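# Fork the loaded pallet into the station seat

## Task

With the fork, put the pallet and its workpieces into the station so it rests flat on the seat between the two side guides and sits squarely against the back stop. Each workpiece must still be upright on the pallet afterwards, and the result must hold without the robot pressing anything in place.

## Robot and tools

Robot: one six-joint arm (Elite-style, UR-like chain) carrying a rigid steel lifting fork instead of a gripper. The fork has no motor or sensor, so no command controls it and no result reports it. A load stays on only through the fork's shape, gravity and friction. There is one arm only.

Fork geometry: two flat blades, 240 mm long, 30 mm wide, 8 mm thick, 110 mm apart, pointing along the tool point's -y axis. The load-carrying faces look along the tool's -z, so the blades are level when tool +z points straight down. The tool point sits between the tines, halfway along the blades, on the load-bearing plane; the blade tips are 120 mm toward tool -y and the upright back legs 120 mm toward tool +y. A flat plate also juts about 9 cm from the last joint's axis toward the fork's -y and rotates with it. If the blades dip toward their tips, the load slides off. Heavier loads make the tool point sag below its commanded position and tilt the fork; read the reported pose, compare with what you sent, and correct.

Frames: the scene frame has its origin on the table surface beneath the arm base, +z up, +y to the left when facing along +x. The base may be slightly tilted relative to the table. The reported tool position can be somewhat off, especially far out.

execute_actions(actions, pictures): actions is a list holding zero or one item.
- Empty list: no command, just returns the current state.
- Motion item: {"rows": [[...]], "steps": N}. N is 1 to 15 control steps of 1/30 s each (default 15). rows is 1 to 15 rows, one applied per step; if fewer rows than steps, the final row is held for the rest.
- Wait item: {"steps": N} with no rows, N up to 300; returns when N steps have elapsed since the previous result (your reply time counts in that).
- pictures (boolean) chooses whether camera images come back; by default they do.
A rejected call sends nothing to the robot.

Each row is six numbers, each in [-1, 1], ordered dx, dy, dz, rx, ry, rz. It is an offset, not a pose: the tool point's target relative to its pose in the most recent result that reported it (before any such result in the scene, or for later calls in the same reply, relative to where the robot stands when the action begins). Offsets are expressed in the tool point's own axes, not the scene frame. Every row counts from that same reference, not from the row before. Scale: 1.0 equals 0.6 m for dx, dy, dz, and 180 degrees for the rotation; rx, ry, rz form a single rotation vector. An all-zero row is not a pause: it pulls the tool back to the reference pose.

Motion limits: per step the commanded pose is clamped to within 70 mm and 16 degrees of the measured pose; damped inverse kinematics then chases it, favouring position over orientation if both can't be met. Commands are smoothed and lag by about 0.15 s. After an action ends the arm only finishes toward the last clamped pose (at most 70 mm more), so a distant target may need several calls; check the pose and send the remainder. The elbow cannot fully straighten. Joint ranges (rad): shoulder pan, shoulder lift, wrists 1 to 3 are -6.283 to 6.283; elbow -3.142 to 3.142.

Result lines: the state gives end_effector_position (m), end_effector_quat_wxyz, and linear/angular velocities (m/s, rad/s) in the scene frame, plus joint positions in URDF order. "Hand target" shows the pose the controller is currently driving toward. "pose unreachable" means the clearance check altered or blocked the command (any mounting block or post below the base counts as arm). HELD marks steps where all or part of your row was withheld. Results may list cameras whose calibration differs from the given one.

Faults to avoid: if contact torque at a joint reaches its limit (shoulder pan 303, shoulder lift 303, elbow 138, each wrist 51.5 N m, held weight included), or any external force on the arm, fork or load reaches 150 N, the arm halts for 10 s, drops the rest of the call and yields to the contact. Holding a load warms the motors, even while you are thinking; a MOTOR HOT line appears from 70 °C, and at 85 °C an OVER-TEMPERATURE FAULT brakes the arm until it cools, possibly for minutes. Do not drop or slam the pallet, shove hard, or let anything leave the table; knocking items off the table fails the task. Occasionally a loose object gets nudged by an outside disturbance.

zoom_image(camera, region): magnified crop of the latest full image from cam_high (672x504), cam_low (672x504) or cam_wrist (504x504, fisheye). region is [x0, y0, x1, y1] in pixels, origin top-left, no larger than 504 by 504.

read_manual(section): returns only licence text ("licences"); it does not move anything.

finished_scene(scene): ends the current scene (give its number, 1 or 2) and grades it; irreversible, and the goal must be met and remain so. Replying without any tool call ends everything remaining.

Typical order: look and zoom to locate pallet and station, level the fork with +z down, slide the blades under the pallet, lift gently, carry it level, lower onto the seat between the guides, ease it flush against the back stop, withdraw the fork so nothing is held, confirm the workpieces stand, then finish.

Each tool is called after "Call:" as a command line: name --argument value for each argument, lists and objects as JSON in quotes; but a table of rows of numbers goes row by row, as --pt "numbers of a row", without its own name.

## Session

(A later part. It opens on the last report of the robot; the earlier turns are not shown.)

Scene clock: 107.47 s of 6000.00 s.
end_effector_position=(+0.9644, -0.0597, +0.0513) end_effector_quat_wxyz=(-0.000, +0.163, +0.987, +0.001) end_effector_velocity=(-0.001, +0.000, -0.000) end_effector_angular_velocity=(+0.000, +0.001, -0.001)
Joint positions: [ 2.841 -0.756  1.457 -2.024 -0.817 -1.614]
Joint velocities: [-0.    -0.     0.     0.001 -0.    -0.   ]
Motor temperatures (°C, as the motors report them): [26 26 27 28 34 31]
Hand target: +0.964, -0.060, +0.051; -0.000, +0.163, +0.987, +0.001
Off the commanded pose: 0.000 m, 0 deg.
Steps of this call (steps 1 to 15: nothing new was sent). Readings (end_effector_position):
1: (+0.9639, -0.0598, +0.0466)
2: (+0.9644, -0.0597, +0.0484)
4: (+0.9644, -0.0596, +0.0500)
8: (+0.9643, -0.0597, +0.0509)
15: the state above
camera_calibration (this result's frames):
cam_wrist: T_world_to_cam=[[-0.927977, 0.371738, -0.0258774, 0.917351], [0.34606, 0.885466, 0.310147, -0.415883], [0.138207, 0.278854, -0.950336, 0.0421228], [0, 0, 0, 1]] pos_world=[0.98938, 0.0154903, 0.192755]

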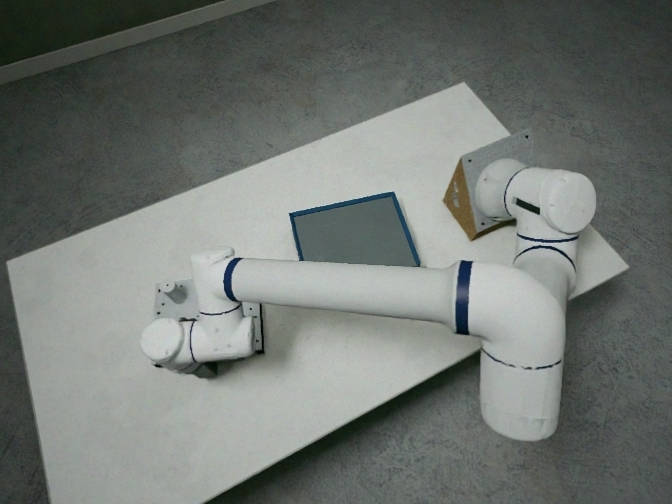

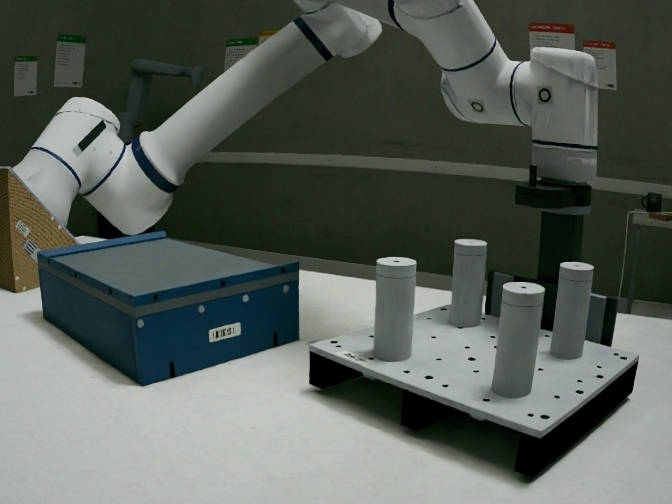

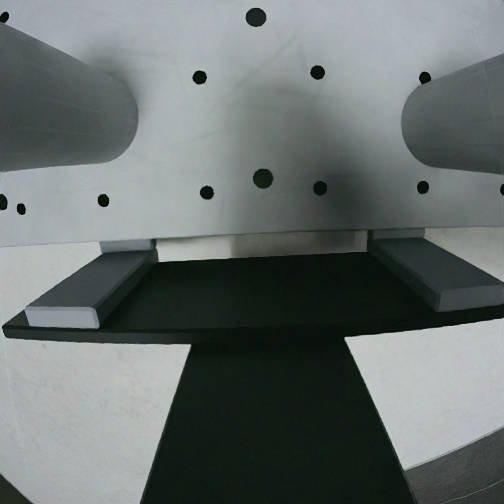

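Call:
execute_actions --actions '[{"rows":[[0,0,-0.004,0,0,0],[0,0,-0.01,0,0,0],[0,0,-0.018,0,0,0],[0,0,-0.028,0,0,0],[0,0,-0.04,0,0,0],[0,0,-0.052,0,0,0],[0,0,-0.064,0,0,0],[0,0,-0.076,0,0,0],[0,0,-0.088,0,0,0],[0,0,-0.1,0,0,0],[0,0,-0.112,0,0,0],[0,0,-0.124,0,0,0],[0,0,-0.136,0,0,0],[0,0,-0.148,0,0,0],[0,0,-0.16,0,0,0]]}]' --pictures false

Call:
execute_actions --actions '[{"rows":[[0.002,0,-0.055,0,0,0],[0.005,0,-0.065,0,0,0],[0.009,0,-0.075,0,0,0],[0.014,0,-0.085,0,0,0],[0.02,0,-0.094,0,0,0],[0.027,0,-0.102,0,0,0],[0.035,0,-0.109,0,0,0],[0.044,0,-0.115,0,0,0],[0.054,0,-0.12,0,0,0],[0.065,0,-0.124,0,0,0],[0.077,0,-0.127,0,0,0],[0.089,0,-0.129,0,0,0],[0.101,0,-0.13,0,0,0],[0.113,0,-0.13,0,0,0],[0.125,0,-0.13,0,0,0]]}]' --pictures false

Call:
execute_actions --actions '[{"rows":[[0.05,-0.004,0,0,0,0.002],[0.062,-0.008,0,0,0,0.004],[0.074,-0.012,0,0,0,0.006],[0.086,-0.016,0,0,0,0.008],[0.098,-0.02,0,0,0,0.01],[0.11,-0.024,0,0,0,0.012],[0.122,-0.028,0,0,0,0.014],[0.134,-0.032,0,0,0,0.016],[0.146,-0.036,0,0,0,0.018],[0.158,-0.04,0,0,0,0.02],[0.17,-0.044,0,0,0,0.022],[0.182,-0.048,0,0,0,0.024],[0.194,-0.052,0,0,0,0.026],[0.206,-0.056,0,0,0,0.028],[0.218,-0.06,0,0,0,0.03]]}]' --pictures false

Call:
execute_actions --actions '[{"rows":[[0.05,-0.012,0,0,0,0.007],[0.062,-0.015,0,0,0,0.008],[0.074,-0.018,0,0,0,0.009],[0.086,-0.021,0,0,0,0.01],[0.098,-0.024,0,0,0,0.011],[0.11,-0.027,0,0,0,0.012],[0.122,-0.03,0,0,0,0.012],[0.134,-0.033,0,0,0,0.012],[0.145,-0.036,0,0,0,0.012],[0.155,-0.039,0,0,0,0.012],[0.164,-0.042,0,0,0,0.012],[0.172,-0.044,0,0,0,0.012],[0.178,-0.045,0,0,0,0.012],[0.182,-0.046,0,0,0,0.012],[0.184,-0.046,0,0,0,0.012]]}]' --pictures false

Call:
execute_actions --actions '[{"steps":15}]'

Scene clock: 128.73 s of 6000.00 s.
end_effector_position=(+0.9644, -0.0598, +0.1239) end_effector_quat_wxyz=(+0.001, +0.163, +0.987, +0.001) end_effector_velocity=(+0.000, -0.001, +0.211) end_effector_angular_velocity=(-0.001, -0.003, +0.001)
Joint positions: [ 2.792 -0.805  1.427 -1.904 -0.83  -1.677]
Joint velocities: [-0.142 -0.125 -0.11   0.355 -0.04  -0.182]
Motor temperatures (°C, as the motors report them): [26 26 27 28 34 31]
Hand target: +0.964, -0.060, +0.147; +0.001, +0.163, +0.987, +0.001
Off the commanded pose: 0.023 m, 0 deg.
Steps of this call (steps 1 to 90: nothing new was sent; then 17.77 s passed at rest; steps 91 to 105: all 15 steps of this action). Readings (end_effector_position):
91: (+0.9644, -0.0597, +0.0513)
92: (+0.9643, -0.0597, +0.0519)
94: (+0.9642, -0.0598, +0.0559)
98: (+0.9645, -0.0598, +0.0761)
105: the state above

Scene clock: 129.23 s of 6000.00 s.
end_effector_position=(+0.9149, -0.0432, +0.1980) end_effector_quat_wxyz=(-0.000, +0.163, +0.987, +0.001) end_effector_velocity=(-0.193, +0.064, +0.029) end_effector_angular_velocity=(+0.004, +0.010, -0.004)
Joint positions: [ 2.736 -0.924  1.502 -1.809 -0.847 -1.749]
Joint velocities: [-0.049 -0.324  0.43  -0.051 -0.018 -0.068]
Motor temperatures (°C, as the motors report them): [26 26 27 28 34 31]
Hand target: +0.894, -0.036, +0.201; -0.000, +0.163, +0.987, +0.001
Off the commanded pose: 0.023 m, 0 deg.
Steps of this call (steps 1 to 15: all 15 steps of this action). Readings (end_effector_position):
1: (+0.9643, -0.0598, +0.1311)
2: (+0.9640, -0.0597, +0.1386)
4: (+0.9623, -0.0590, +0.1533)
8: (+0.9524, -0.0556, +0.1771)
15: the state above

Scene clock: 129.73 s of 6000.00 s.
end_effector_position=(+0.8049, -0.0355, +0.1971) end_effector_quat_wxyz=(-0.001, +0.200, +0.980, +0.001) end_effector_velocity=(-0.223, +0.002, +0.000) end_effector_angular_velocity=(-0.001, -0.002, -0.183)
Joint positions: [ 2.697 -1.059  1.724 -1.863 -0.86  -1.724]
Joint velocities: [-0.099 -0.251  0.419 -0.093 -0.035  0.064]
Motor temperatures (°C, as the motors report them): [26 26 27 28 34 31]
Hand target: +0.780, -0.035, +0.197; -0.001, +0.210, +0.978, +0.001
Off the commanded pose: 0.025 m, 1 deg.
Steps of this call (steps 1 to 15: all 15 steps of this action). Readings (end_effector_position):
1: (+0.9084, -0.0411, +0.1988)
2: (+0.9018, -0.0394, +0.1987)
4: (+0.8873, -0.0377, +0.1977)
8: (+0.8578, -0.0362, +0.1974)
15: the state above

Scene clock: 130.23 s of 6000.00 s.
end_effector_position=(+0.7039, -0.0199, +0.1965) end_effector_quat_wxyz=(-0.001, +0.218, +0.976, +0.001) end_effector_velocity=(-0.117, +0.021, +0.004) end_effector_angular_velocity=(-0.002, -0.007, +0.001)
Joint positions: [ 2.659 -1.195  1.917 -1.888 -0.875 -1.733]
Joint velocities: [-0.053 -0.18   0.228 -0.016 -0.019 -0.059]
Motor temperatures (°C, as the motors report them): [26 26 27 28 34 31]
Hand target: +0.693, -0.018, +0.197; -0.001, +0.218, +0.976, +0.001
Off the commanded pose: 0.012 m, 0 deg.
Steps of this call (steps 1 to 15: all 15 steps of this action). Readings (end_effector_position):
1: (+0.7974, -0.0354, +0.1971)
2: (+0.7902, -0.0343, +0.1969)
4: (+0.7767, -0.0313, +0.1967)
8: (+0.7476, -0.0265, +0.1964)
15: the state above

Scene clock: 130.73 s of 6000.00 s.
end_effector_position=(+0.6928, -0.0178, +0.1968) end_effector_quat_wxyz=(-0.001, +0.218, +0.976, +0.001) end_effector_velocity=(-0.001, -0.000, +0.000) end_effector_angular_velocity=(+0.000, +0.000, -0.001)
Joint positions: [ 2.654 -1.212  1.938 -1.89  -0.877 -1.738]
Joint velocities: [-0.001 -0.001  0.001  0.001 -0.     0.   ]
Motor temperatures (°C, as the motors report them): [26 26 27 28 34 31]
Hand target: +0.693, -0.018, +0.197; -0.001, +0.218, +0.976, +0.001
Off the commanded pose: 0.001 m, 0 deg.
Steps of this call (steps 1 to 15: nothing new was sent). Readings (end_effector_position):
1: (+0.7004, -0.0193, +0.1966)
2: (+0.6980, -0.0188, +0.1967)
4: (+0.6954, -0.0182, +0.1968)
8: (+0.6934, -0.0179, +0.1968)
15: the state above
camera_calibration (this result's frames):
cam_wrist: T_world_to_cam=[[-0.879915, 0.474538, -0.023757, 0.621688], [0.444726, 0.840174, 0.310364, -0.473411], [0.16724, 0.262529, -0.950321, 0.185856], [0, 0, 0, 1]] pos_world=[0.726488, 0.0539407, 0.338322]

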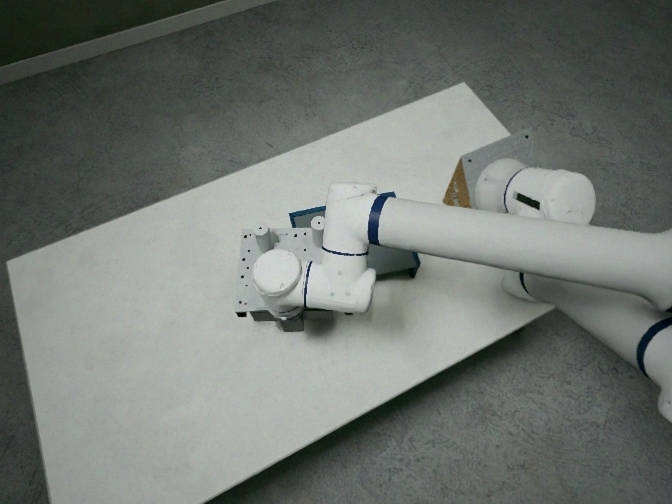

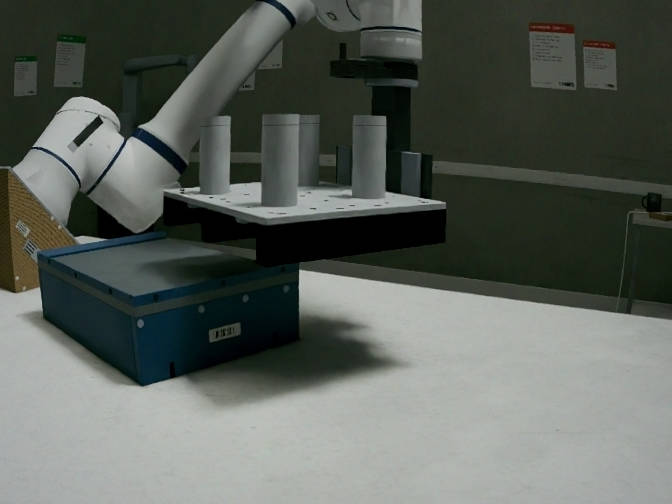

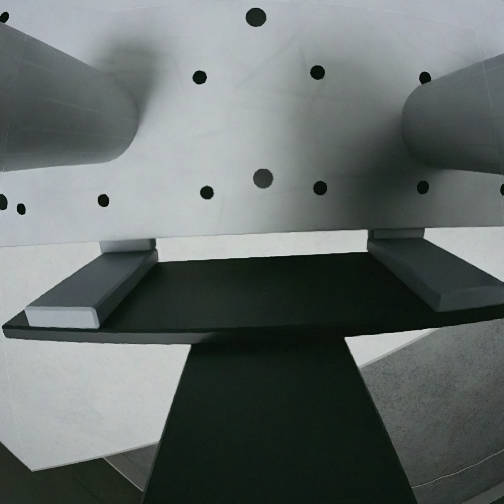

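Call:
execute_actions --actions '[{"rows":[[0.002,-0.001,0,0,0,0],[0.006,-0.004,0,0,0,-0.001],[0.012,-0.008,0,0,0,-0.003],[0.02,-0.013,0,0,0,-0.005],[0.03,-0.019,0,0,0,-0.008],[0.041,-0.026,0,0,0,-0.01],[0.052,-0.034,0,0,0,-0.013],[0.063,-0.041,0,0,0,-0.016],[0.074,-0.048,0,0,0,-0.019],[0.085,-0.055,0,0,0,-0.022],[0.096,-0.062,0,0,0,-0.024],[0.107,-0.069,0,0,0,-0.027],[0.118,-0.076,0,0,0,-0.03],[0.129,-0.083,0,0,0,-0.033],[0.14,-0.09,0,0,0,-0.036]]}]' --pictures false

Call:
execute_actions --actions '[{"rows":[[0.048,-0.025,0,0,0,-0.011],[0.06,-0.031,0,0,0,-0.014],[0.072,-0.038,0,0,0,-0.017],[0.084,-0.044,0,0,0,-0.02],[0.096,-0.05,0,0,0,-0.023],[0.108,-0.057,0,0,0,-0.026],[0.12,-0.063,0,0,0,-0.029],[0.131,-0.069,0,0,0,-0.032],[0.142,-0.075,0,0,0,-0.035],[0.152,-0.08,0,0,0,-0.037],[0.161,-0.085,0,0,0,-0.039],[0.168,-0.088,0,0,0,-0.041],[0.174,-0.091,0,0,0,-0.042],[0.178,-0.093,0,0,0,-0.043],[0.18,-0.094,0,0,0,-0.044]]}]' --pictures false

Call:
execute_actions --actions '[{"steps":15}]'

Scene clock: 148.37 s of 6000.00 s.
end_effector_position=(+0.6198, -0.0276, +0.1955) end_effector_quat_wxyz=(-0.002, +0.179, +0.984, +0.001) end_effector_velocity=(-0.223, -0.029, -0.001) end_effector_angular_velocity=(-0.005, -0.003, +0.263)
Joint positions: [ 2.597 -1.318  2.093 -1.895 -0.902 -1.887]
Joint velocities: [-0.202 -0.337  0.464  0.01  -0.09  -0.49 ]
Motor temperatures (°C, as the motors report them): [26 26 27 28 34 31]
Hand target: +0.595, -0.030, +0.195; -0.002, +0.165, +0.986, +0.001
Off the commanded pose: 0.026 m, 2 deg.
Steps of this call (steps 1 to 90: nothing new was sent; then 14.13 s passed at rest; steps 91 to 105: all 15 steps of this action). Readings (end_effector_position):
91: (+0.6928, -0.0178, +0.1968)
92: (+0.6925, -0.0178, +0.1968)
94: (+0.6893, -0.0183, +0.1968)
98: (+0.6702, -0.0208, +0.1963)
105: the state above

Scene clock: 148.87 s of 6000.00 s.
end_effector_position=(+0.5116, -0.0409, +0.1942) end_effector_quat_wxyz=(-0.002, +0.119, +0.993, -0.000) end_effector_velocity=(-0.127, -0.014, +0.008) end_effector_angular_velocity=(+0.007, -0.008, +0.155)
Joint positions: [ 2.479 -1.487  2.305 -1.862 -0.959 -2.137]
Joint velocities: [-0.185 -0.226  0.233  0.103 -0.083 -0.349]
Motor temperatures (°C, as the motors report them): [26 26 27 28 34 31]
Hand target: +0.500, -0.042, +0.195; -0.002, +0.111, +0.994, +0.000
Off the commanded pose: 0.013 m, 1 deg.
Steps of this call (steps 1 to 15: all 15 steps of this action). Readings (end_effector_position):
1: (+0.6122, -0.0286, +0.1954)
2: (+0.6048, -0.0295, +0.1951)
4: (+0.5898, -0.0313, +0.1945)
8: (+0.5583, -0.0353, +0.1939)
15: the state above

Scene clock: 149.37 s of 6000.00 s.
end_effector_position=(+0.4996, -0.0421, +0.1947) end_effector_quat_wxyz=(-0.002, +0.111, +0.994, +0.000) end_effector_velocity=(-0.000, +0.001, -0.000) end_effector_angular_velocity=(+0.000, +0.002, +0.002)
Joint positions: [ 2.461 -1.509  2.327 -1.851 -0.967 -2.172]
Joint velocities: [ 0.001 -0.001  0.001  0.001 -0.001 -0.002]
Motor temperatures (°C, as the motors report them): [26 26 27 28 34 31]
Hand target: +0.500, -0.042, +0.195; -0.002, +0.111, +0.994, +0.000
Off the commanded pose: 0.001 m, 0 deg.
Steps of this call (steps 1 to 15: nothing new was sent). Readings (end_effector_position):
1: (+0.5078, -0.0413, +0.1944)
2: (+0.5051, -0.0416, +0.1945)
4: (+0.5023, -0.0419, +0.1948)
8: (+0.5002, -0.0421, +0.1947)
15: the state above
camera_calibration (this result's frames):
cam_wrist: T_world_to_cam=[[-0.961663, 0.273255, -0.023165, 0.495392], [0.253054, 0.916765, 0.30904, -0.267124], [0.105684, 0.29133, -0.950767, 0.254644], [0, 0, 0, 1]] pos_world=[0.517085, 0.035336, 0.336135]

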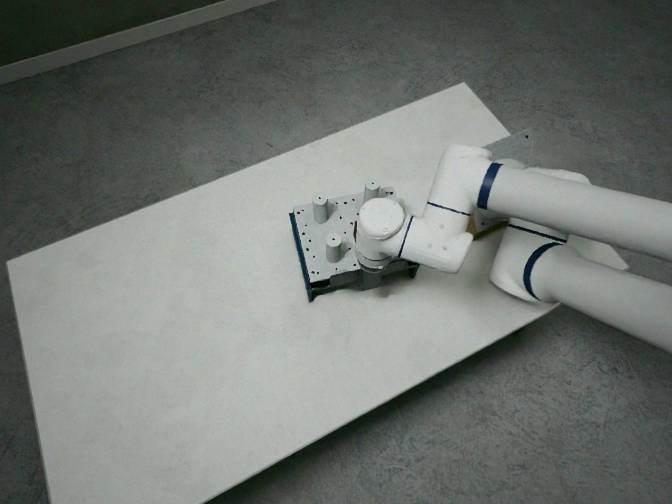

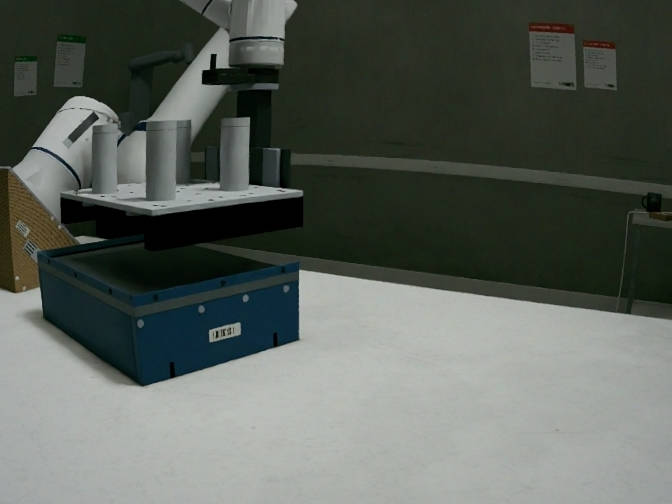

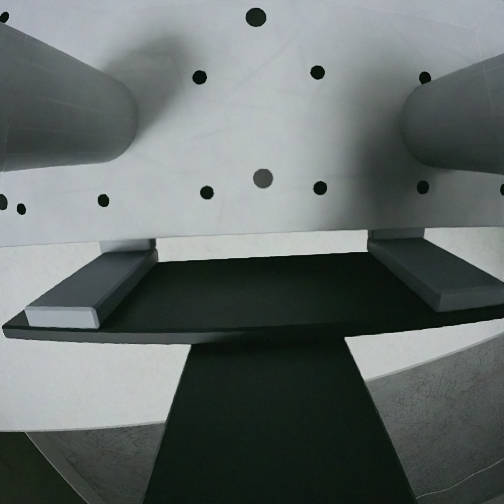

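Call:
execute_actions --actions '[{"rows":[[0,0,0.003,0,0,0],[0,0,0.007,0,0,0],[0,0,0.012,0,0,0],[0,0,0.017,0,0,0],[0,0,0.022,0,0,0],[0,0,0.027,0,0,0],[0,0,0.032,0,0,0],[0,0,0.037,0,0,0],[0,0,0.042,0,0,0],[0,0,0.047,0,0,0],[0,0,0.052,0,0,0],[0,0,0.056,0,0,0],[0,0,0.06,0,0,0]]}]' --pictures false

Call:
execute_actions --actions '[{"steps":15}]'

Call:
zoom_image --camera "cam_high" --region '[270, 170, 440, 320]'

Call:
zoom_image --camera "cam_low" --region '[30, 180, 320, 340]'

Scene clock: 160.63 s of 6000.00 s.
end_effector_position=(+0.4992, -0.0420, +0.1628) end_effector_quat_wxyz=(-0.002, +0.111, +0.994, +0.001) end_effector_velocity=(-0.003, -0.000, -0.049) end_effector_angular_velocity=(+0.001, +0.006, -0.006)
Joint positions: [ 2.496 -1.479  2.359 -1.933 -0.95  -2.136]
Joint velocities: [ 0.054  0.051  0.047 -0.126  0.023  0.061]
Motor temperatures (°C, as the motors report them): [26 26 27 28 34 31]
Hand target: +0.499, -0.042, +0.159; -0.002, +0.111, +0.994, +0.000
Off the commanded pose: 0.004 m, 0 deg.
Steps of this call (steps 1 to 90: nothing new was sent; then 7.77 s passed at rest; steps 91 to 105: all 15 steps of this action). Readings (end_effector_position):
91: (+0.4995, -0.0421, +0.1947)
92: (+0.4995, -0.0422, +0.1944)
94: (+0.4996, -0.0422, +0.1917)
98: (+0.4994, -0.0420, +0.1818)
105: the state above

Scene clock: 161.13 s of 6000.00 s.
end_effector_position=(+0.4994, -0.0421, +0.1588) end_effector_quat_wxyz=(-0.002, +0.111, +0.994, +0.000) end_effector_velocity=(-0.000, -0.000, -0.000) end_effector_angular_velocity=(+0.001, -0.000, -0.001)
Joint positions: [ 2.501 -1.475  2.363 -1.945 -0.948 -2.131]
Joint velocities: [-0.001  0.     0.001 -0.     0.    -0.   ]
Motor temperatures (°C, as the motors report them): [26 26 27 28 34 31]
Hand target: +0.499, -0.042, +0.159; -0.002, +0.111, +0.994, +0.000
Off the commanded pose: 0.000 m, 0 deg.
Steps of this call (steps 1 to 15: nothing new was sent). Readings (end_effector_position):
1: (+0.4992, -0.0420, +0.1615)
2: (+0.4994, -0.0421, +0.1608)
4: (+0.4994, -0.0421, +0.1598)
8: (+0.4994, -0.0421, +0.1591)
15: the state above
camera_calibration (this result's frames):
cam_wrist: T_world_to_cam=[[-0.961671, 0.273239, -0.0230035, 0.494339], [0.253081, 0.916744, 0.30908, -0.256039], [0.105541, 0.291412, -0.950758, 0.220611], [0, 0, 0, 1]] pos_world=[0.516906, 0.0353614, 0.300255]

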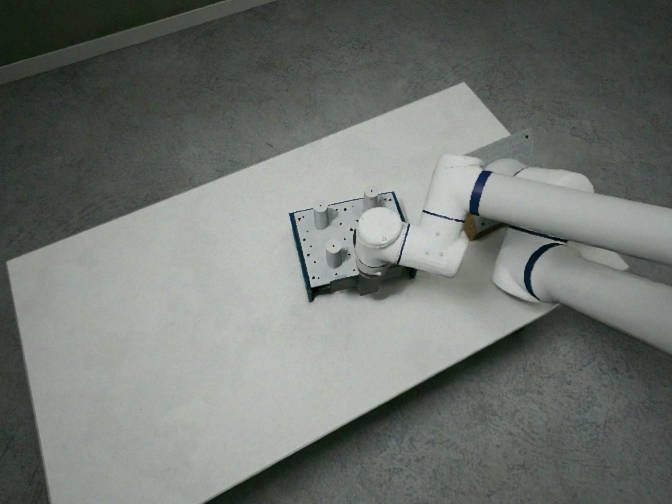

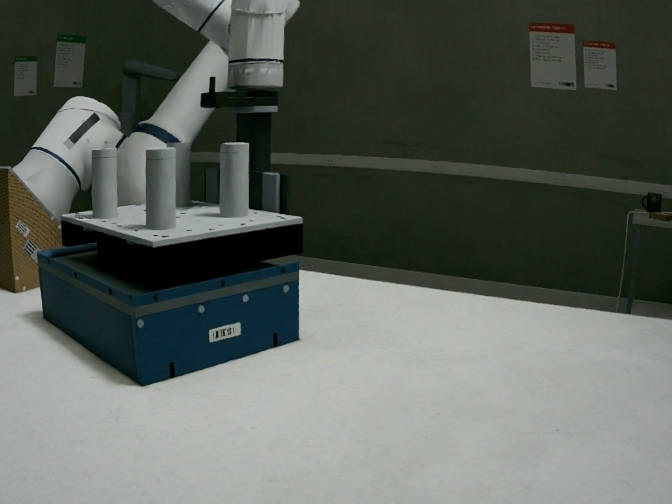

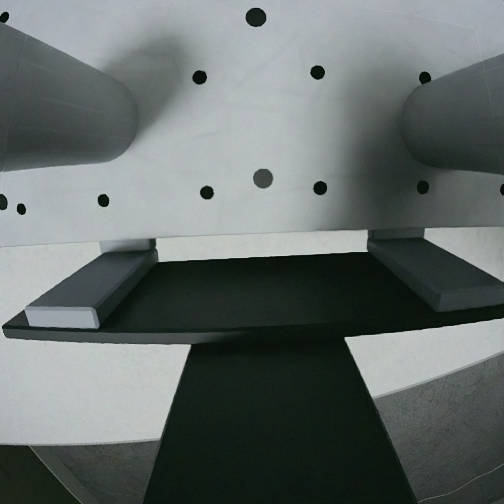

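Region (270, 170, 440, 320) of cam_high's 672x504 image, scaled by 2.965, with more detail than that image has; it fills the top 445 rows of this view, and the rest is white.

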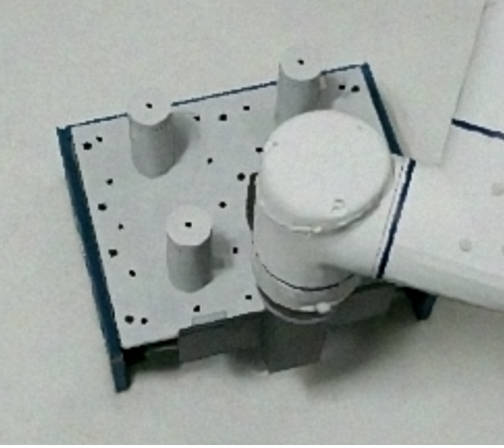

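Region (30, 180, 320, 340) of cam_low's 672x504 image, scaled by 1.738, with more detail than that image has; it fills the top 278 rows of this view, and the rest is white.

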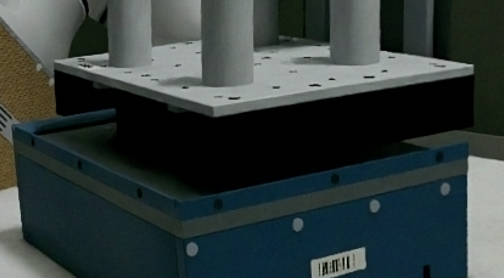

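Call:
execute_actions --actions '[{"rows":[[0.003,0,0.002,0,0,0],[0.006,0,0.004,0,0,0],[0.009,0,0.006,0,0,0],[0.012,0,0.008,0,0,0],[0.015,0,0.01,0,0,0],[0.018,0,0.012,0,0,0],[0.021,0,0.014,0,0,0],[0.024,0,0.016,0,0,0],[0.025,0,0.018,0,0,0]]}]' --pictures false

Call:
execute_actions --actions '[{"steps":10}]'

Call:
zoom_image --camera "cam_high" --region '[270, 170, 440, 320]'

Call:
zoom_image --camera "cam_low" --region '[30, 180, 320, 340]'

Scene clock: 172.00 s of 6000.00 s.
end_effector_position=(+0.4852, -0.0390, +0.1486) end_effector_quat_wxyz=(-0.002, +0.111, +0.994, +0.000) end_effector_velocity=(-0.007, +0.002, -0.006) end_effector_angular_velocity=(+0.002, +0.002, -0.003)
Joint positions: [ 2.5   -1.49   2.396 -1.961 -0.948 -2.131]
Joint velocities: [ 0.001 -0.005  0.014 -0.006  0.     0.002]
Motor temperatures (°C, as the motors report them): [26 26 27 28 34 31]
Hand target: +0.485, -0.039, +0.148; -0.002, +0.111, +0.994, +0.000
Off the commanded pose: 0.001 m, 0 deg.
Steps of this call (steps 1 to 90: nothing new was sent; then 7.37 s passed at rest; steps 91 to 105: all 15 steps of this action). Readings (end_effector_position):
91: (+0.4994, -0.0421, +0.1588)
92: (+0.4990, -0.0421, +0.1584)
94: (+0.4967, -0.0415, +0.1568)
98: (+0.4908, -0.0401, +0.1528)
105: the state above

Scene clock: 172.33 s of 6000.00 s.
end_effector_position=(+0.4848, -0.0388, +0.1481) end_effector_quat_wxyz=(-0.002, +0.111, +0.994, +0.000) end_effector_velocity=(-0.001, +0.001, -0.001) end_effector_angular_velocity=(+0.001, +0.003, +0.000)
Joint positions: [ 2.5   -1.491  2.397 -1.962 -0.948 -2.131]
Joint velocities: [ 0.002 -0.    -0.     0.002 -0.     0.   ]
Motor temperatures (°C, as the motors report them): [26 26 27 28 34 31]
Hand target: +0.485, -0.039, +0.148; -0.002, +0.111, +0.994, +0.000
Off the commanded pose: 0.000 m, 0 deg.
Steps of this call (steps 1 to 10: nothing new was sent). Readings (end_effector_position):
1: (+0.4850, -0.0389, +0.1484)
2: (+0.4849, -0.0389, +0.1483)
4: (+0.4849, -0.0388, +0.1482)
8: (+0.4848, -0.0388, +0.1481)
10: the state above
camera_calibration (this result's frames):
cam_wrist: T_world_to_cam=[[-0.96167, 0.273244, -0.0230008, 0.479104], [0.253086, 0.916742, 0.309082, -0.252049], [0.105541, 0.291414, -0.950757, 0.210969], [0, 0, 0, 1]] pos_world=[0.502264, 0.0386717, 0.289504]

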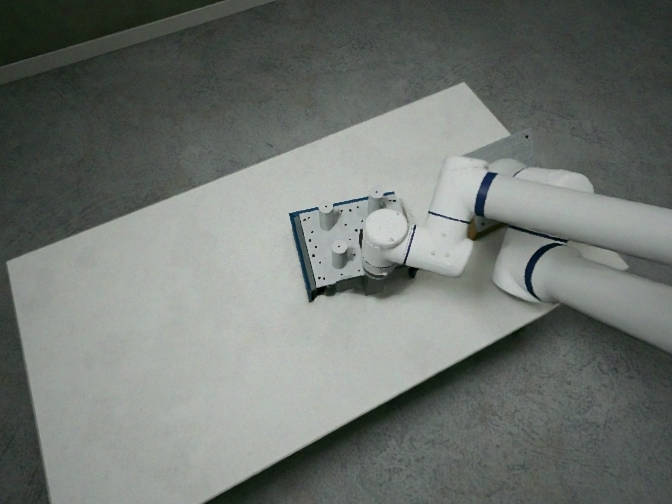

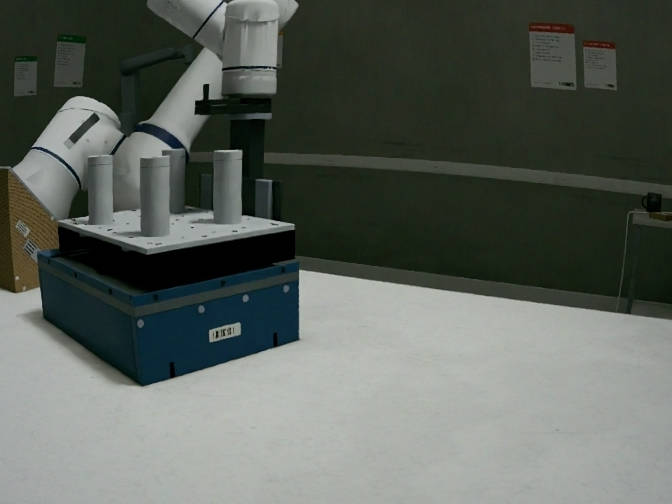

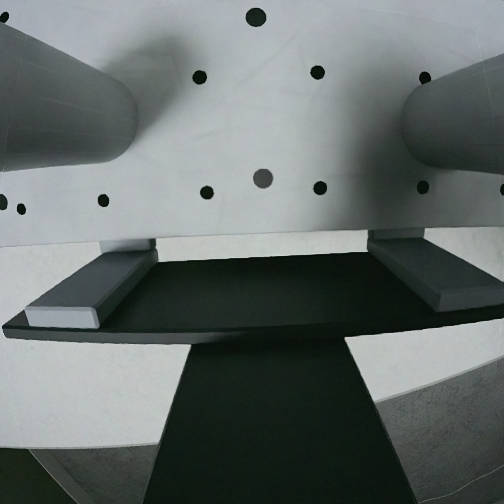

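Region (270, 170, 440, 320) of cam_high's 672x504 image, scaled by 2.965, with more detail than that image has; it fills the top 445 rows of this view, and the rest is white.

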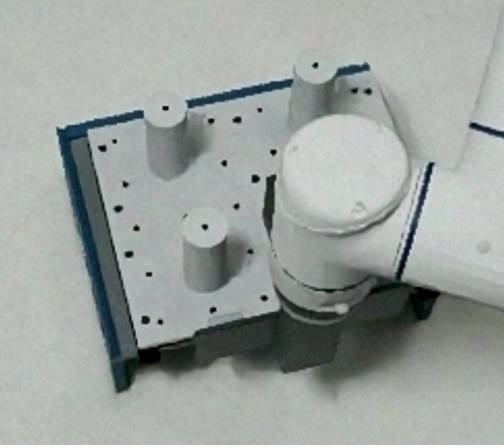

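Region (30, 180, 320, 340) of cam_low's 672x504 image, scaled by 1.738, with more detail than that image has; it fills the top 278 rows of this view, and the rest is white.

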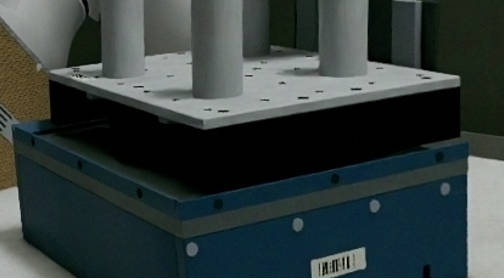

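Call:
execute_actions --actions '[{"rows":[[0,-0.002,0.002,0,0,0],[0,-0.004,0.004,0,0,0],[0,-0.006,0.006,0,0,0],[0,-0.008,0.008,0,0,0],[0,-0.01,0.01,0,0,0],[0,-0.012,0.012,0,0,0],[0,-0.014,0.014,0,0,0],[0,-0.016,0.016,0,0,0],[0,-0.018,0.018,0,0,0],[0,-0.02,0.02,0,0,0],[0,-0.022,0.022,0,0,0],[0,-0.024,0.024,0,0,0],[0,-0.026,0.026,0,0,0],[0,-0.028,0.028,0,0,0],[0,-0.03,0.03,0,0,0]]}]' --pictures false

Call:
execute_actions --actions '[{"steps":15}]'

Call:
zoom_image --camera "cam_high" --region '[270, 170, 440, 320]'

Call:
zoom_image --camera "cam_low" --region '[30, 180, 320, 340]'

Scene clock: 186.37 s of 6000.00 s.
end_effector_position=(+0.4817, -0.0525, +0.1343) end_effector_quat_wxyz=(-0.002, +0.111, +0.994, +0.000) end_effector_velocity=(-0.013, -0.032, -0.040) end_effector_angular_velocity=(+0.008, +0.005, -0.007)
Joint positions: [ 2.497 -1.458  2.414 -2.011 -0.949 -2.134]
Joint velocities: [-0.007  0.088  0.049 -0.121 -0.001 -0.007]
Motor temperatures (°C, as the motors report them): [26 26 27 28 34 31]
Hand target: +0.481, -0.056, +0.130; -0.002, +0.111, +0.994, +0.000
Off the commanded pose: 0.006 m, 0 deg.
Steps of this call (steps 1 to 90: nothing new was sent; then 10.53 s passed at rest; steps 91 to 105: all 15 steps of this action). Readings (end_effector_position):
91: (+0.4848, -0.0388, +0.1481)
92: (+0.4848, -0.0390, +0.1479)
94: (+0.4844, -0.0403, +0.1463)
98: (+0.4834, -0.0444, +0.1422)
105: the state above

Scene clock: 186.87 s of 6000.00 s.
end_effector_position=(+0.4806, -0.0561, +0.1302) end_effector_quat_wxyz=(-0.002, +0.111, +0.994, +0.001) end_effector_velocity=(-0.000, -0.000, +0.000) end_effector_angular_velocity=(+0.000, +0.000, -0.000)
Joint positions: [ 2.496 -1.448  2.419 -2.025 -0.95  -2.135]
Joint velocities: [-0.001  0.     0.    -0.    -0.    -0.   ]
Motor temperatures (°C, as the motors report them): [26 26 27 28 34 31]
Hand target: +0.481, -0.056, +0.130; -0.002, +0.111, +0.994, +0.000
Off the commanded pose: 0.000 m, 0 deg.
Steps of this call (steps 1 to 15: nothing new was sent). Readings (end_effector_position):
1: (+0.4814, -0.0536, +0.1330)
2: (+0.4811, -0.0544, +0.1321)
4: (+0.4809, -0.0553, +0.1311)
8: (+0.4807, -0.0559, +0.1304)
15: the state above
camera_calibration (this result's frames):
cam_wrist: T_world_to_cam=[[-0.961678, 0.273223, -0.0229268, 0.479459], [0.253072, 0.916698, 0.309223, -0.229626], [0.105504, 0.29157, -0.950713, 0.199489], [0, 0, 0, 1]] pos_world=[0.49815, 0.021334, 0.271655]

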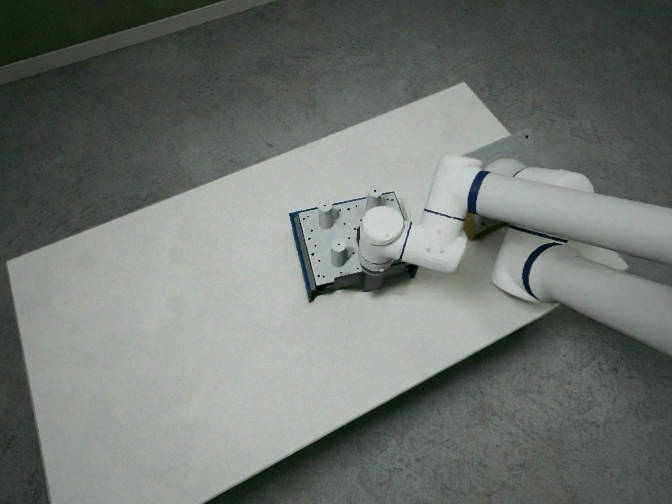

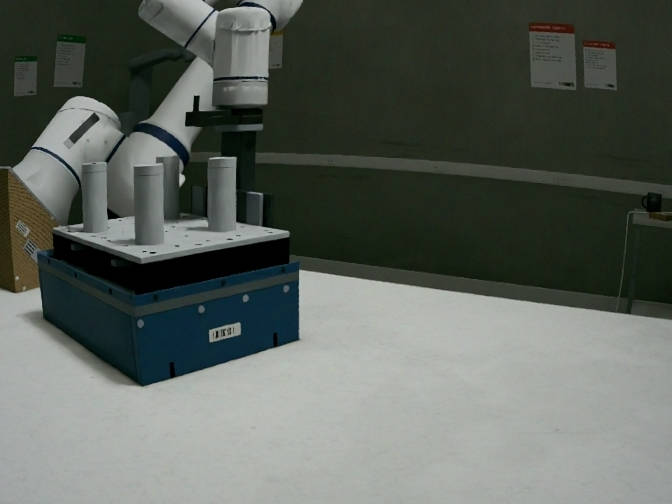

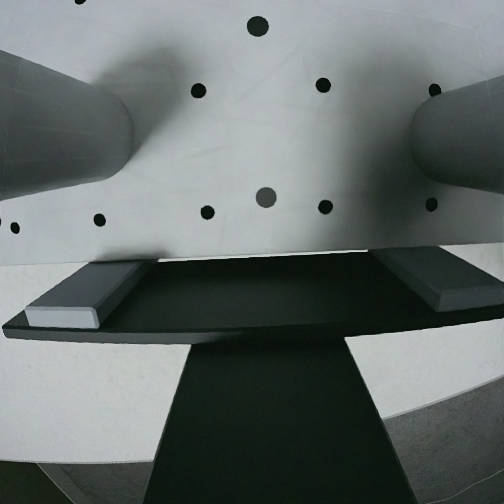

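Region (270, 170, 440, 320) of cam_high's 672x504 image, scaled by 2.965, with more detail than that image has; it fills the top 445 rows of this view, and the rest is white.

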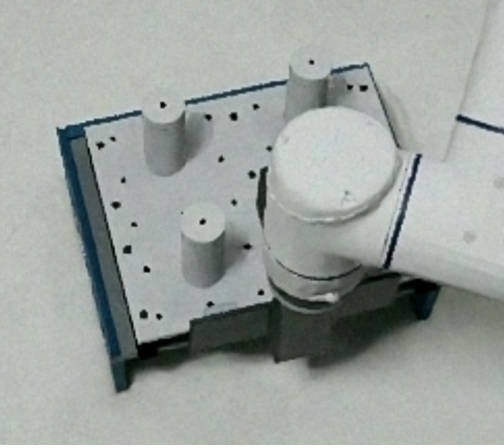

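Region (30, 180, 320, 340) of cam_low's 672x504 image, scaled by 1.738, with more detail than that image has; it fills the top 278 rows of this view, and the rest is white.

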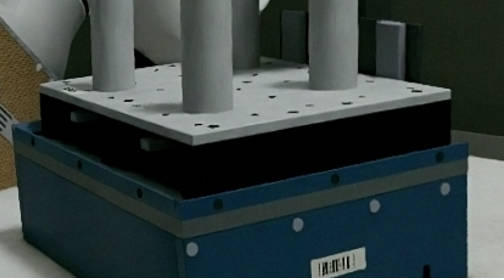

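Call:
execute_actions --actions '[{"rows":[[0,-0.003,0.002,0,0,0],[0,-0.006,0.003,0,0,0],[0,-0.009,0.003,0,0,0],[0,-0.012,0.003,0,0,0],[0,-0.015,0.003,0,0,0],[0,-0.018,0.003,0,0,0],[0,-0.021,0.003,0,0,0],[0,-0.024,0.003,0,0,0],[0,-0.027,0.003,0,0,0],[0,-0.03,0.003,0,0,0],[0,-0.033,0.003,0,0,0],[0,-0.036,0.003,0,0,0],[0,-0.039,0.003,0,0,0],[0,-0.042,0.003,0,0,0]]}]' --pictures false

Call:
execute_actions --actions '[{"steps":15}]'

Call:
zoom_image --camera "cam_low" --region '[30, 200, 230, 320]'

Scene clock: 206.83 s of 6000.00 s.
end_effector_position=(+0.4774, -0.0734, +0.1280) end_effector_quat_wxyz=(-0.000, +0.112, +0.994, +0.003) end_effector_velocity=(-0.001, -0.000, +0.000) end_effector_angular_velocity=(+0.001, -0.001, -0.002)
Joint positions: [ 2.472 -1.421  2.426 -2.042 -0.956 -2.159]
Joint velocities: [-0.002 -0.     0.001 -0.     0.     0.   ]
Motor temperatures (°C, as the motors report them): [26 26 27 28 34 31]
Hand target: +0.477, -0.073, +0.128; -0.000, +0.112, +0.994, +0.003
Off the commanded pose: 0.008 m, 0 deg.
FORCE FAULT: contact force on the arm reached its limit, and the arm stopped for 10 seconds. The contact can be on any part of the arm, not only on its tool. The arm's remaining commands of this call were not run. The arm holds still and accepts commands again. Move the arm away from the contact; if what it grips holds it there, let go first. Pushing or pulling that hard again can fault the arm again.
The stop began at step 105 of this call (marked STOPPED below). From that step on the arm followed nothing that you had sent. 1 step, steps kept back included, did not run and will not run. Nothing is kept back now.
Steps of this call (steps 1 to 90: nothing new was sent; then 6.47 s passed at rest; steps 91 to 104: the first 14 steps of this action; steps 105 to 405: the stop). Readings (end_effector_position):
91: (+0.4806, -0.0562, +0.1302)
92: (+0.4805, -0.0566, +0.1299)
94: (+0.4801, -0.0587, +0.1291)
98: (+0.4787, -0.0647, +0.1286)
105: (+0.4772, -0.0736, +0.1281) STOPPED
405: the state above

Scene clock: 206.87 s of 6000.00 s.
end_effector_position=(+0.4774, -0.0734, +0.1280) end_effector_quat_wxyz=(+0.000, +0.112, +0.994, +0.003) end_effector_velocity=(+0.000, -0.000, +0.000) end_effector_angular_velocity=(-0.000, +0.000, -0.000)
Joint positions: [ 2.472 -1.421  2.426 -2.042 -0.956 -2.159]
Joint velocities: [ 0.  0. -0.  0. -0.  0.]
Motor temperatures (°C, as the motors report them): [26 26 27 28 34 31]
Hand target: +0.477, -0.073, +0.128; -0.000, +0.112, +0.994, +0.003
Off the commanded pose: 0.008 m, 0 deg.
A stop began in an earlier call of the same reply, so what this call sent did not run. Send another action.
Steps of this call (step 1: nothing new was sent). Readings (end_effector_position):
1: the state above
camera_calibration (this result's frames):
cam_wrist: T_world_to_cam=[[-0.961008, 0.275347, -0.0254462, 0.481199], [0.253782, 0.914786, 0.314262, -0.213347], [0.109809, 0.29555, -0.948995, 0.200752], [0, 0, 0, 1]] pos_world=[0.494536, 0.00333729, 0.269804]

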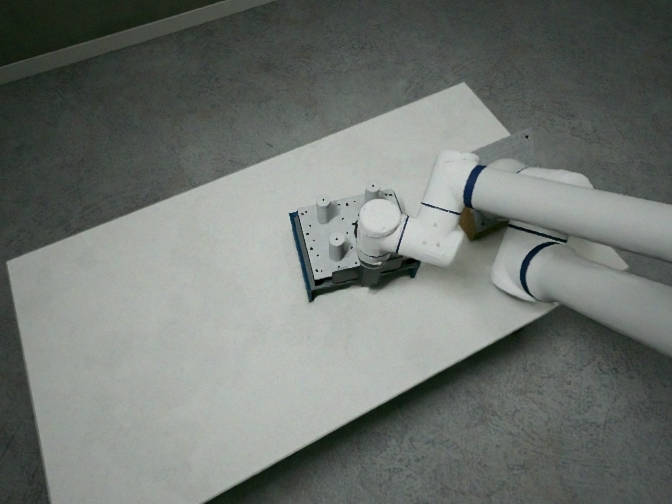

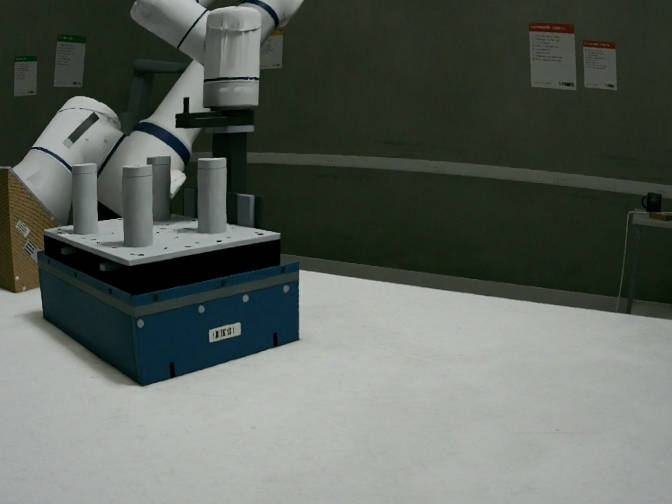

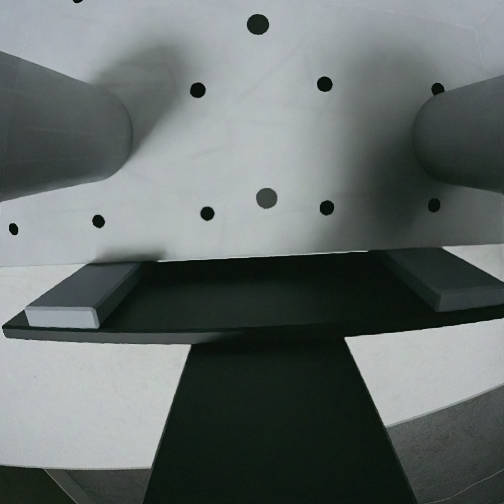

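Region (30, 200, 230, 320) of cam_low's 672x504 image, scaled by 2.520, with more detail than that image has; it fills the top 302 rows of this view, and the rest is white.

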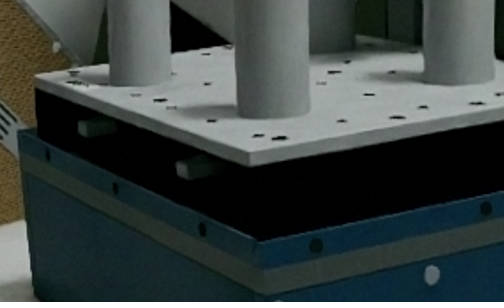

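Call:
execute_actions --actions '[{"rows":[[0,0.003,0.003,0.002,0,0],[0,0.008,0.006,0.002,0,0],[0,0.02,0.008,0.002,0,0],[0,0.04,0.008,0.002,0,0],[0,0.06,0.008,0.002,0,0],[0,0.08,0.008,0.002,0,0],[0,0.1,0.008,0.002,0,0],[0,0.12,0.008,0.002,0,0],[0,0.14,0.008,0.002,0,0],[0,0.16,0.008,0.002,0,0],[0,0.18,0.008,0.002,0,0],[0,0.2,0.008,0.002,0,0],[0,0.22,0.008,0.002,0,0],[0,0.24,0.008,0.002,0,0],[0,0.26,0.008,0.002,0,0]]}]' --pictures false

Call:
execute_actions --actions '[{"rows":[[0,0.08,0,0,0,0],[0,0.1,0,0,0,0],[0,0.12,0,0,0,0],[0,0.14,0,0,0,0],[0,0.16,0,0,0,0],[0,0.18,0,0,0,0],[0,0.2,0,0,0,0],[0,0.22,0,0,0,0],[0,0.24,0,0,0,0],[0,0.26,0,0,0,0],[0,0.28,0,0,0,0],[0,0.3,0,0,0,0]]}]' --pictures false

Call:
execute_actions --actions '[{"steps":15}]'

Call:
zoom_image --camera "cam_high" --region '[270, 170, 440, 320]'

Scene clock: 218.00 s of 6000.00 s.
end_effector_position=(+0.5031, +0.0375, +0.1221) end_effector_quat_wxyz=(-0.000, +0.111, +0.994, +0.001) end_effector_velocity=(+0.078, +0.341, +0.001) end_effector_angular_velocity=(+0.003, +0.003, +0.006)
Joint positions: [ 2.64  -1.541  2.382 -1.995 -0.882 -1.973]
Joint velocities: [ 0.489 -0.314 -0.206  0.157  0.199  0.569]
Motor temperatures (°C, as the motors report them): [26 26 27 28 34 31]
Hand target: +0.511, +0.075, +0.122; -0.001, +0.111, +0.994, +0.002
Off the commanded pose: 0.042 m, 0 deg.
Steps of this call (steps 1 to 90: nothing new was sent; then 7.63 s passed at rest; steps 91 to 105: all 15 steps of this action). Readings (end_effector_position):
91: (+0.4774, -0.0734, +0.1279)
92: (+0.4776, -0.0731, +0.1276)
94: (+0.4783, -0.0689, +0.1255)
98: (+0.4854, -0.0386, +0.1230)
105: the state above

Scene clock: 218.50 s of 6000.00 s.
end_effector_position=(+0.5393, +0.1994, +0.1221) end_effector_quat_wxyz=(-0.001, +0.110, +0.994, +0.003) end_effector_velocity=(+0.026, +0.143, -0.003) end_effector_angular_velocity=(-0.025, +0.012, -0.028)
Joint positions: [ 2.867 -1.635  2.254 -1.963 -0.808 -1.688]
Joint velocities: [ 0.213 -0.031 -0.14  -0.024  0.021  0.313]
Motor temperatures (°C, as the motors report them): [26 26 27 28 34 31]
Hand target: +0.543, +0.213, +0.122; -0.001, +0.111, +0.994, +0.001
Off the commanded pose: 0.014 m, 0 deg.
Steps of this call (steps 1 to 15: all 15 steps of this action). Readings (end_effector_position):
1: (+0.5057, +0.0490, +0.1222)
2: (+0.5083, +0.0594, +0.1220)
4: (+0.5128, +0.0807, +0.1215)
8: (+0.5231, +0.1262, +0.1214)
15: the state above

Scene clock: 219.00 s of 6000.00 s.
end_effector_position=(+0.5425, +0.2126, +0.1223) end_effector_quat_wxyz=(-0.001, +0.111, +0.994, +0.001) end_effector_velocity=(-0.000, +0.000, +0.000) end_effector_angular_velocity=(-0.000, +0.001, -0.001)
Joint positions: [ 2.886 -1.638  2.241 -1.966 -0.806 -1.659]
Joint velocities: [ 0.    -0.    -0.001  0.002 -0.     0.001]
Motor temperatures (°C, as the motors report them): [26 26 27 28 34 31]
Hand target: +0.543, +0.213, +0.122; -0.001, +0.111, +0.994, +0.001
Off the commanded pose: 0.001 m, 0 deg.
Steps of this call (steps 1 to 15: nothing new was sent). Readings (end_effector_position):
1: (+0.5402, +0.2035, +0.1221)
2: (+0.5409, +0.2063, +0.1222)
4: (+0.5417, +0.2096, +0.1222)
8: (+0.5423, +0.2119, +0.1223)
15: the state above
camera_calibration (this result's frames):
cam_wrist: T_world_to_cam=[[-0.961822, 0.272559, -0.0247117, 0.465787], [0.251722, 0.916484, 0.310956, -0.48857], [0.107402, 0.292863, -0.950103, 0.105758], [0, 0, 0, 1]] pos_world=[0.559629, 0.289839, 0.263916]

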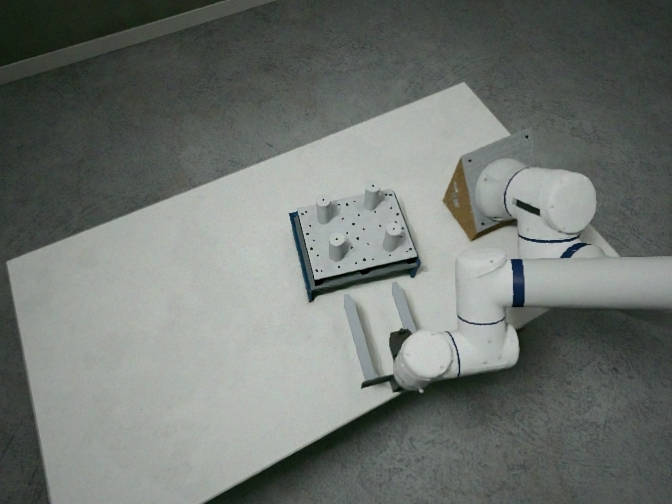

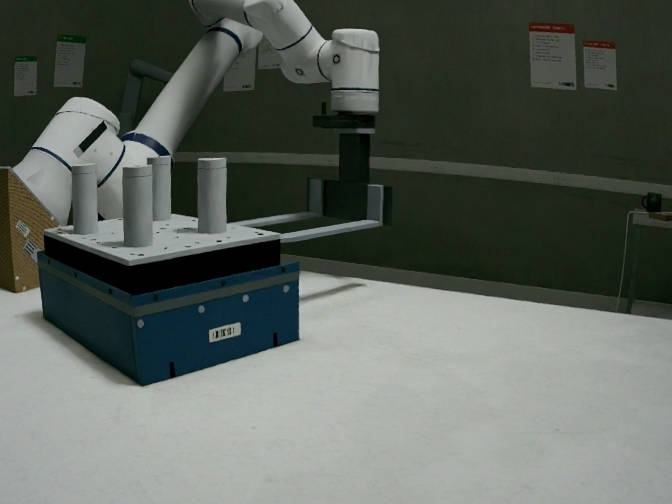

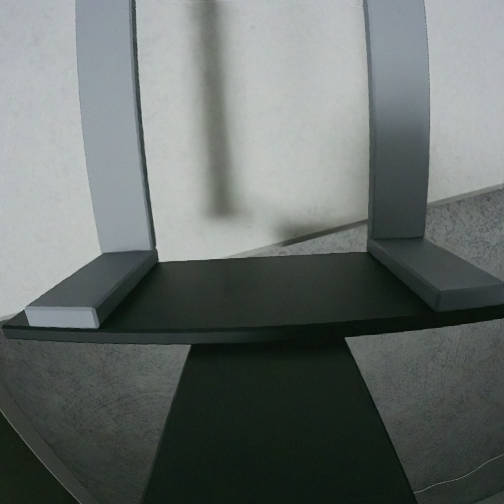

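Region (270, 170, 440, 320) of cam_high's 672x504 image, scaled by 2.965, with more detail than that image has; it fills the top 445 rows of this view, and the rest is white.

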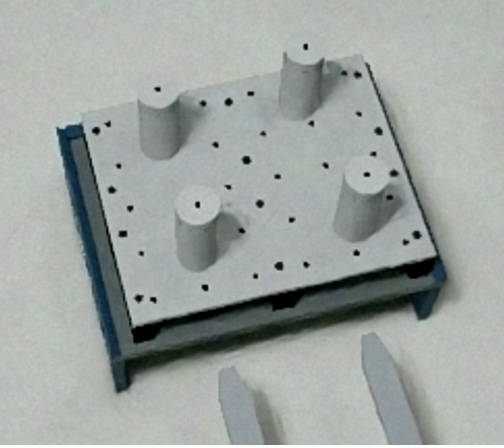

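Looks seated and square.

Call:
finished_scene --scene 1

The scene is finished: the task was done.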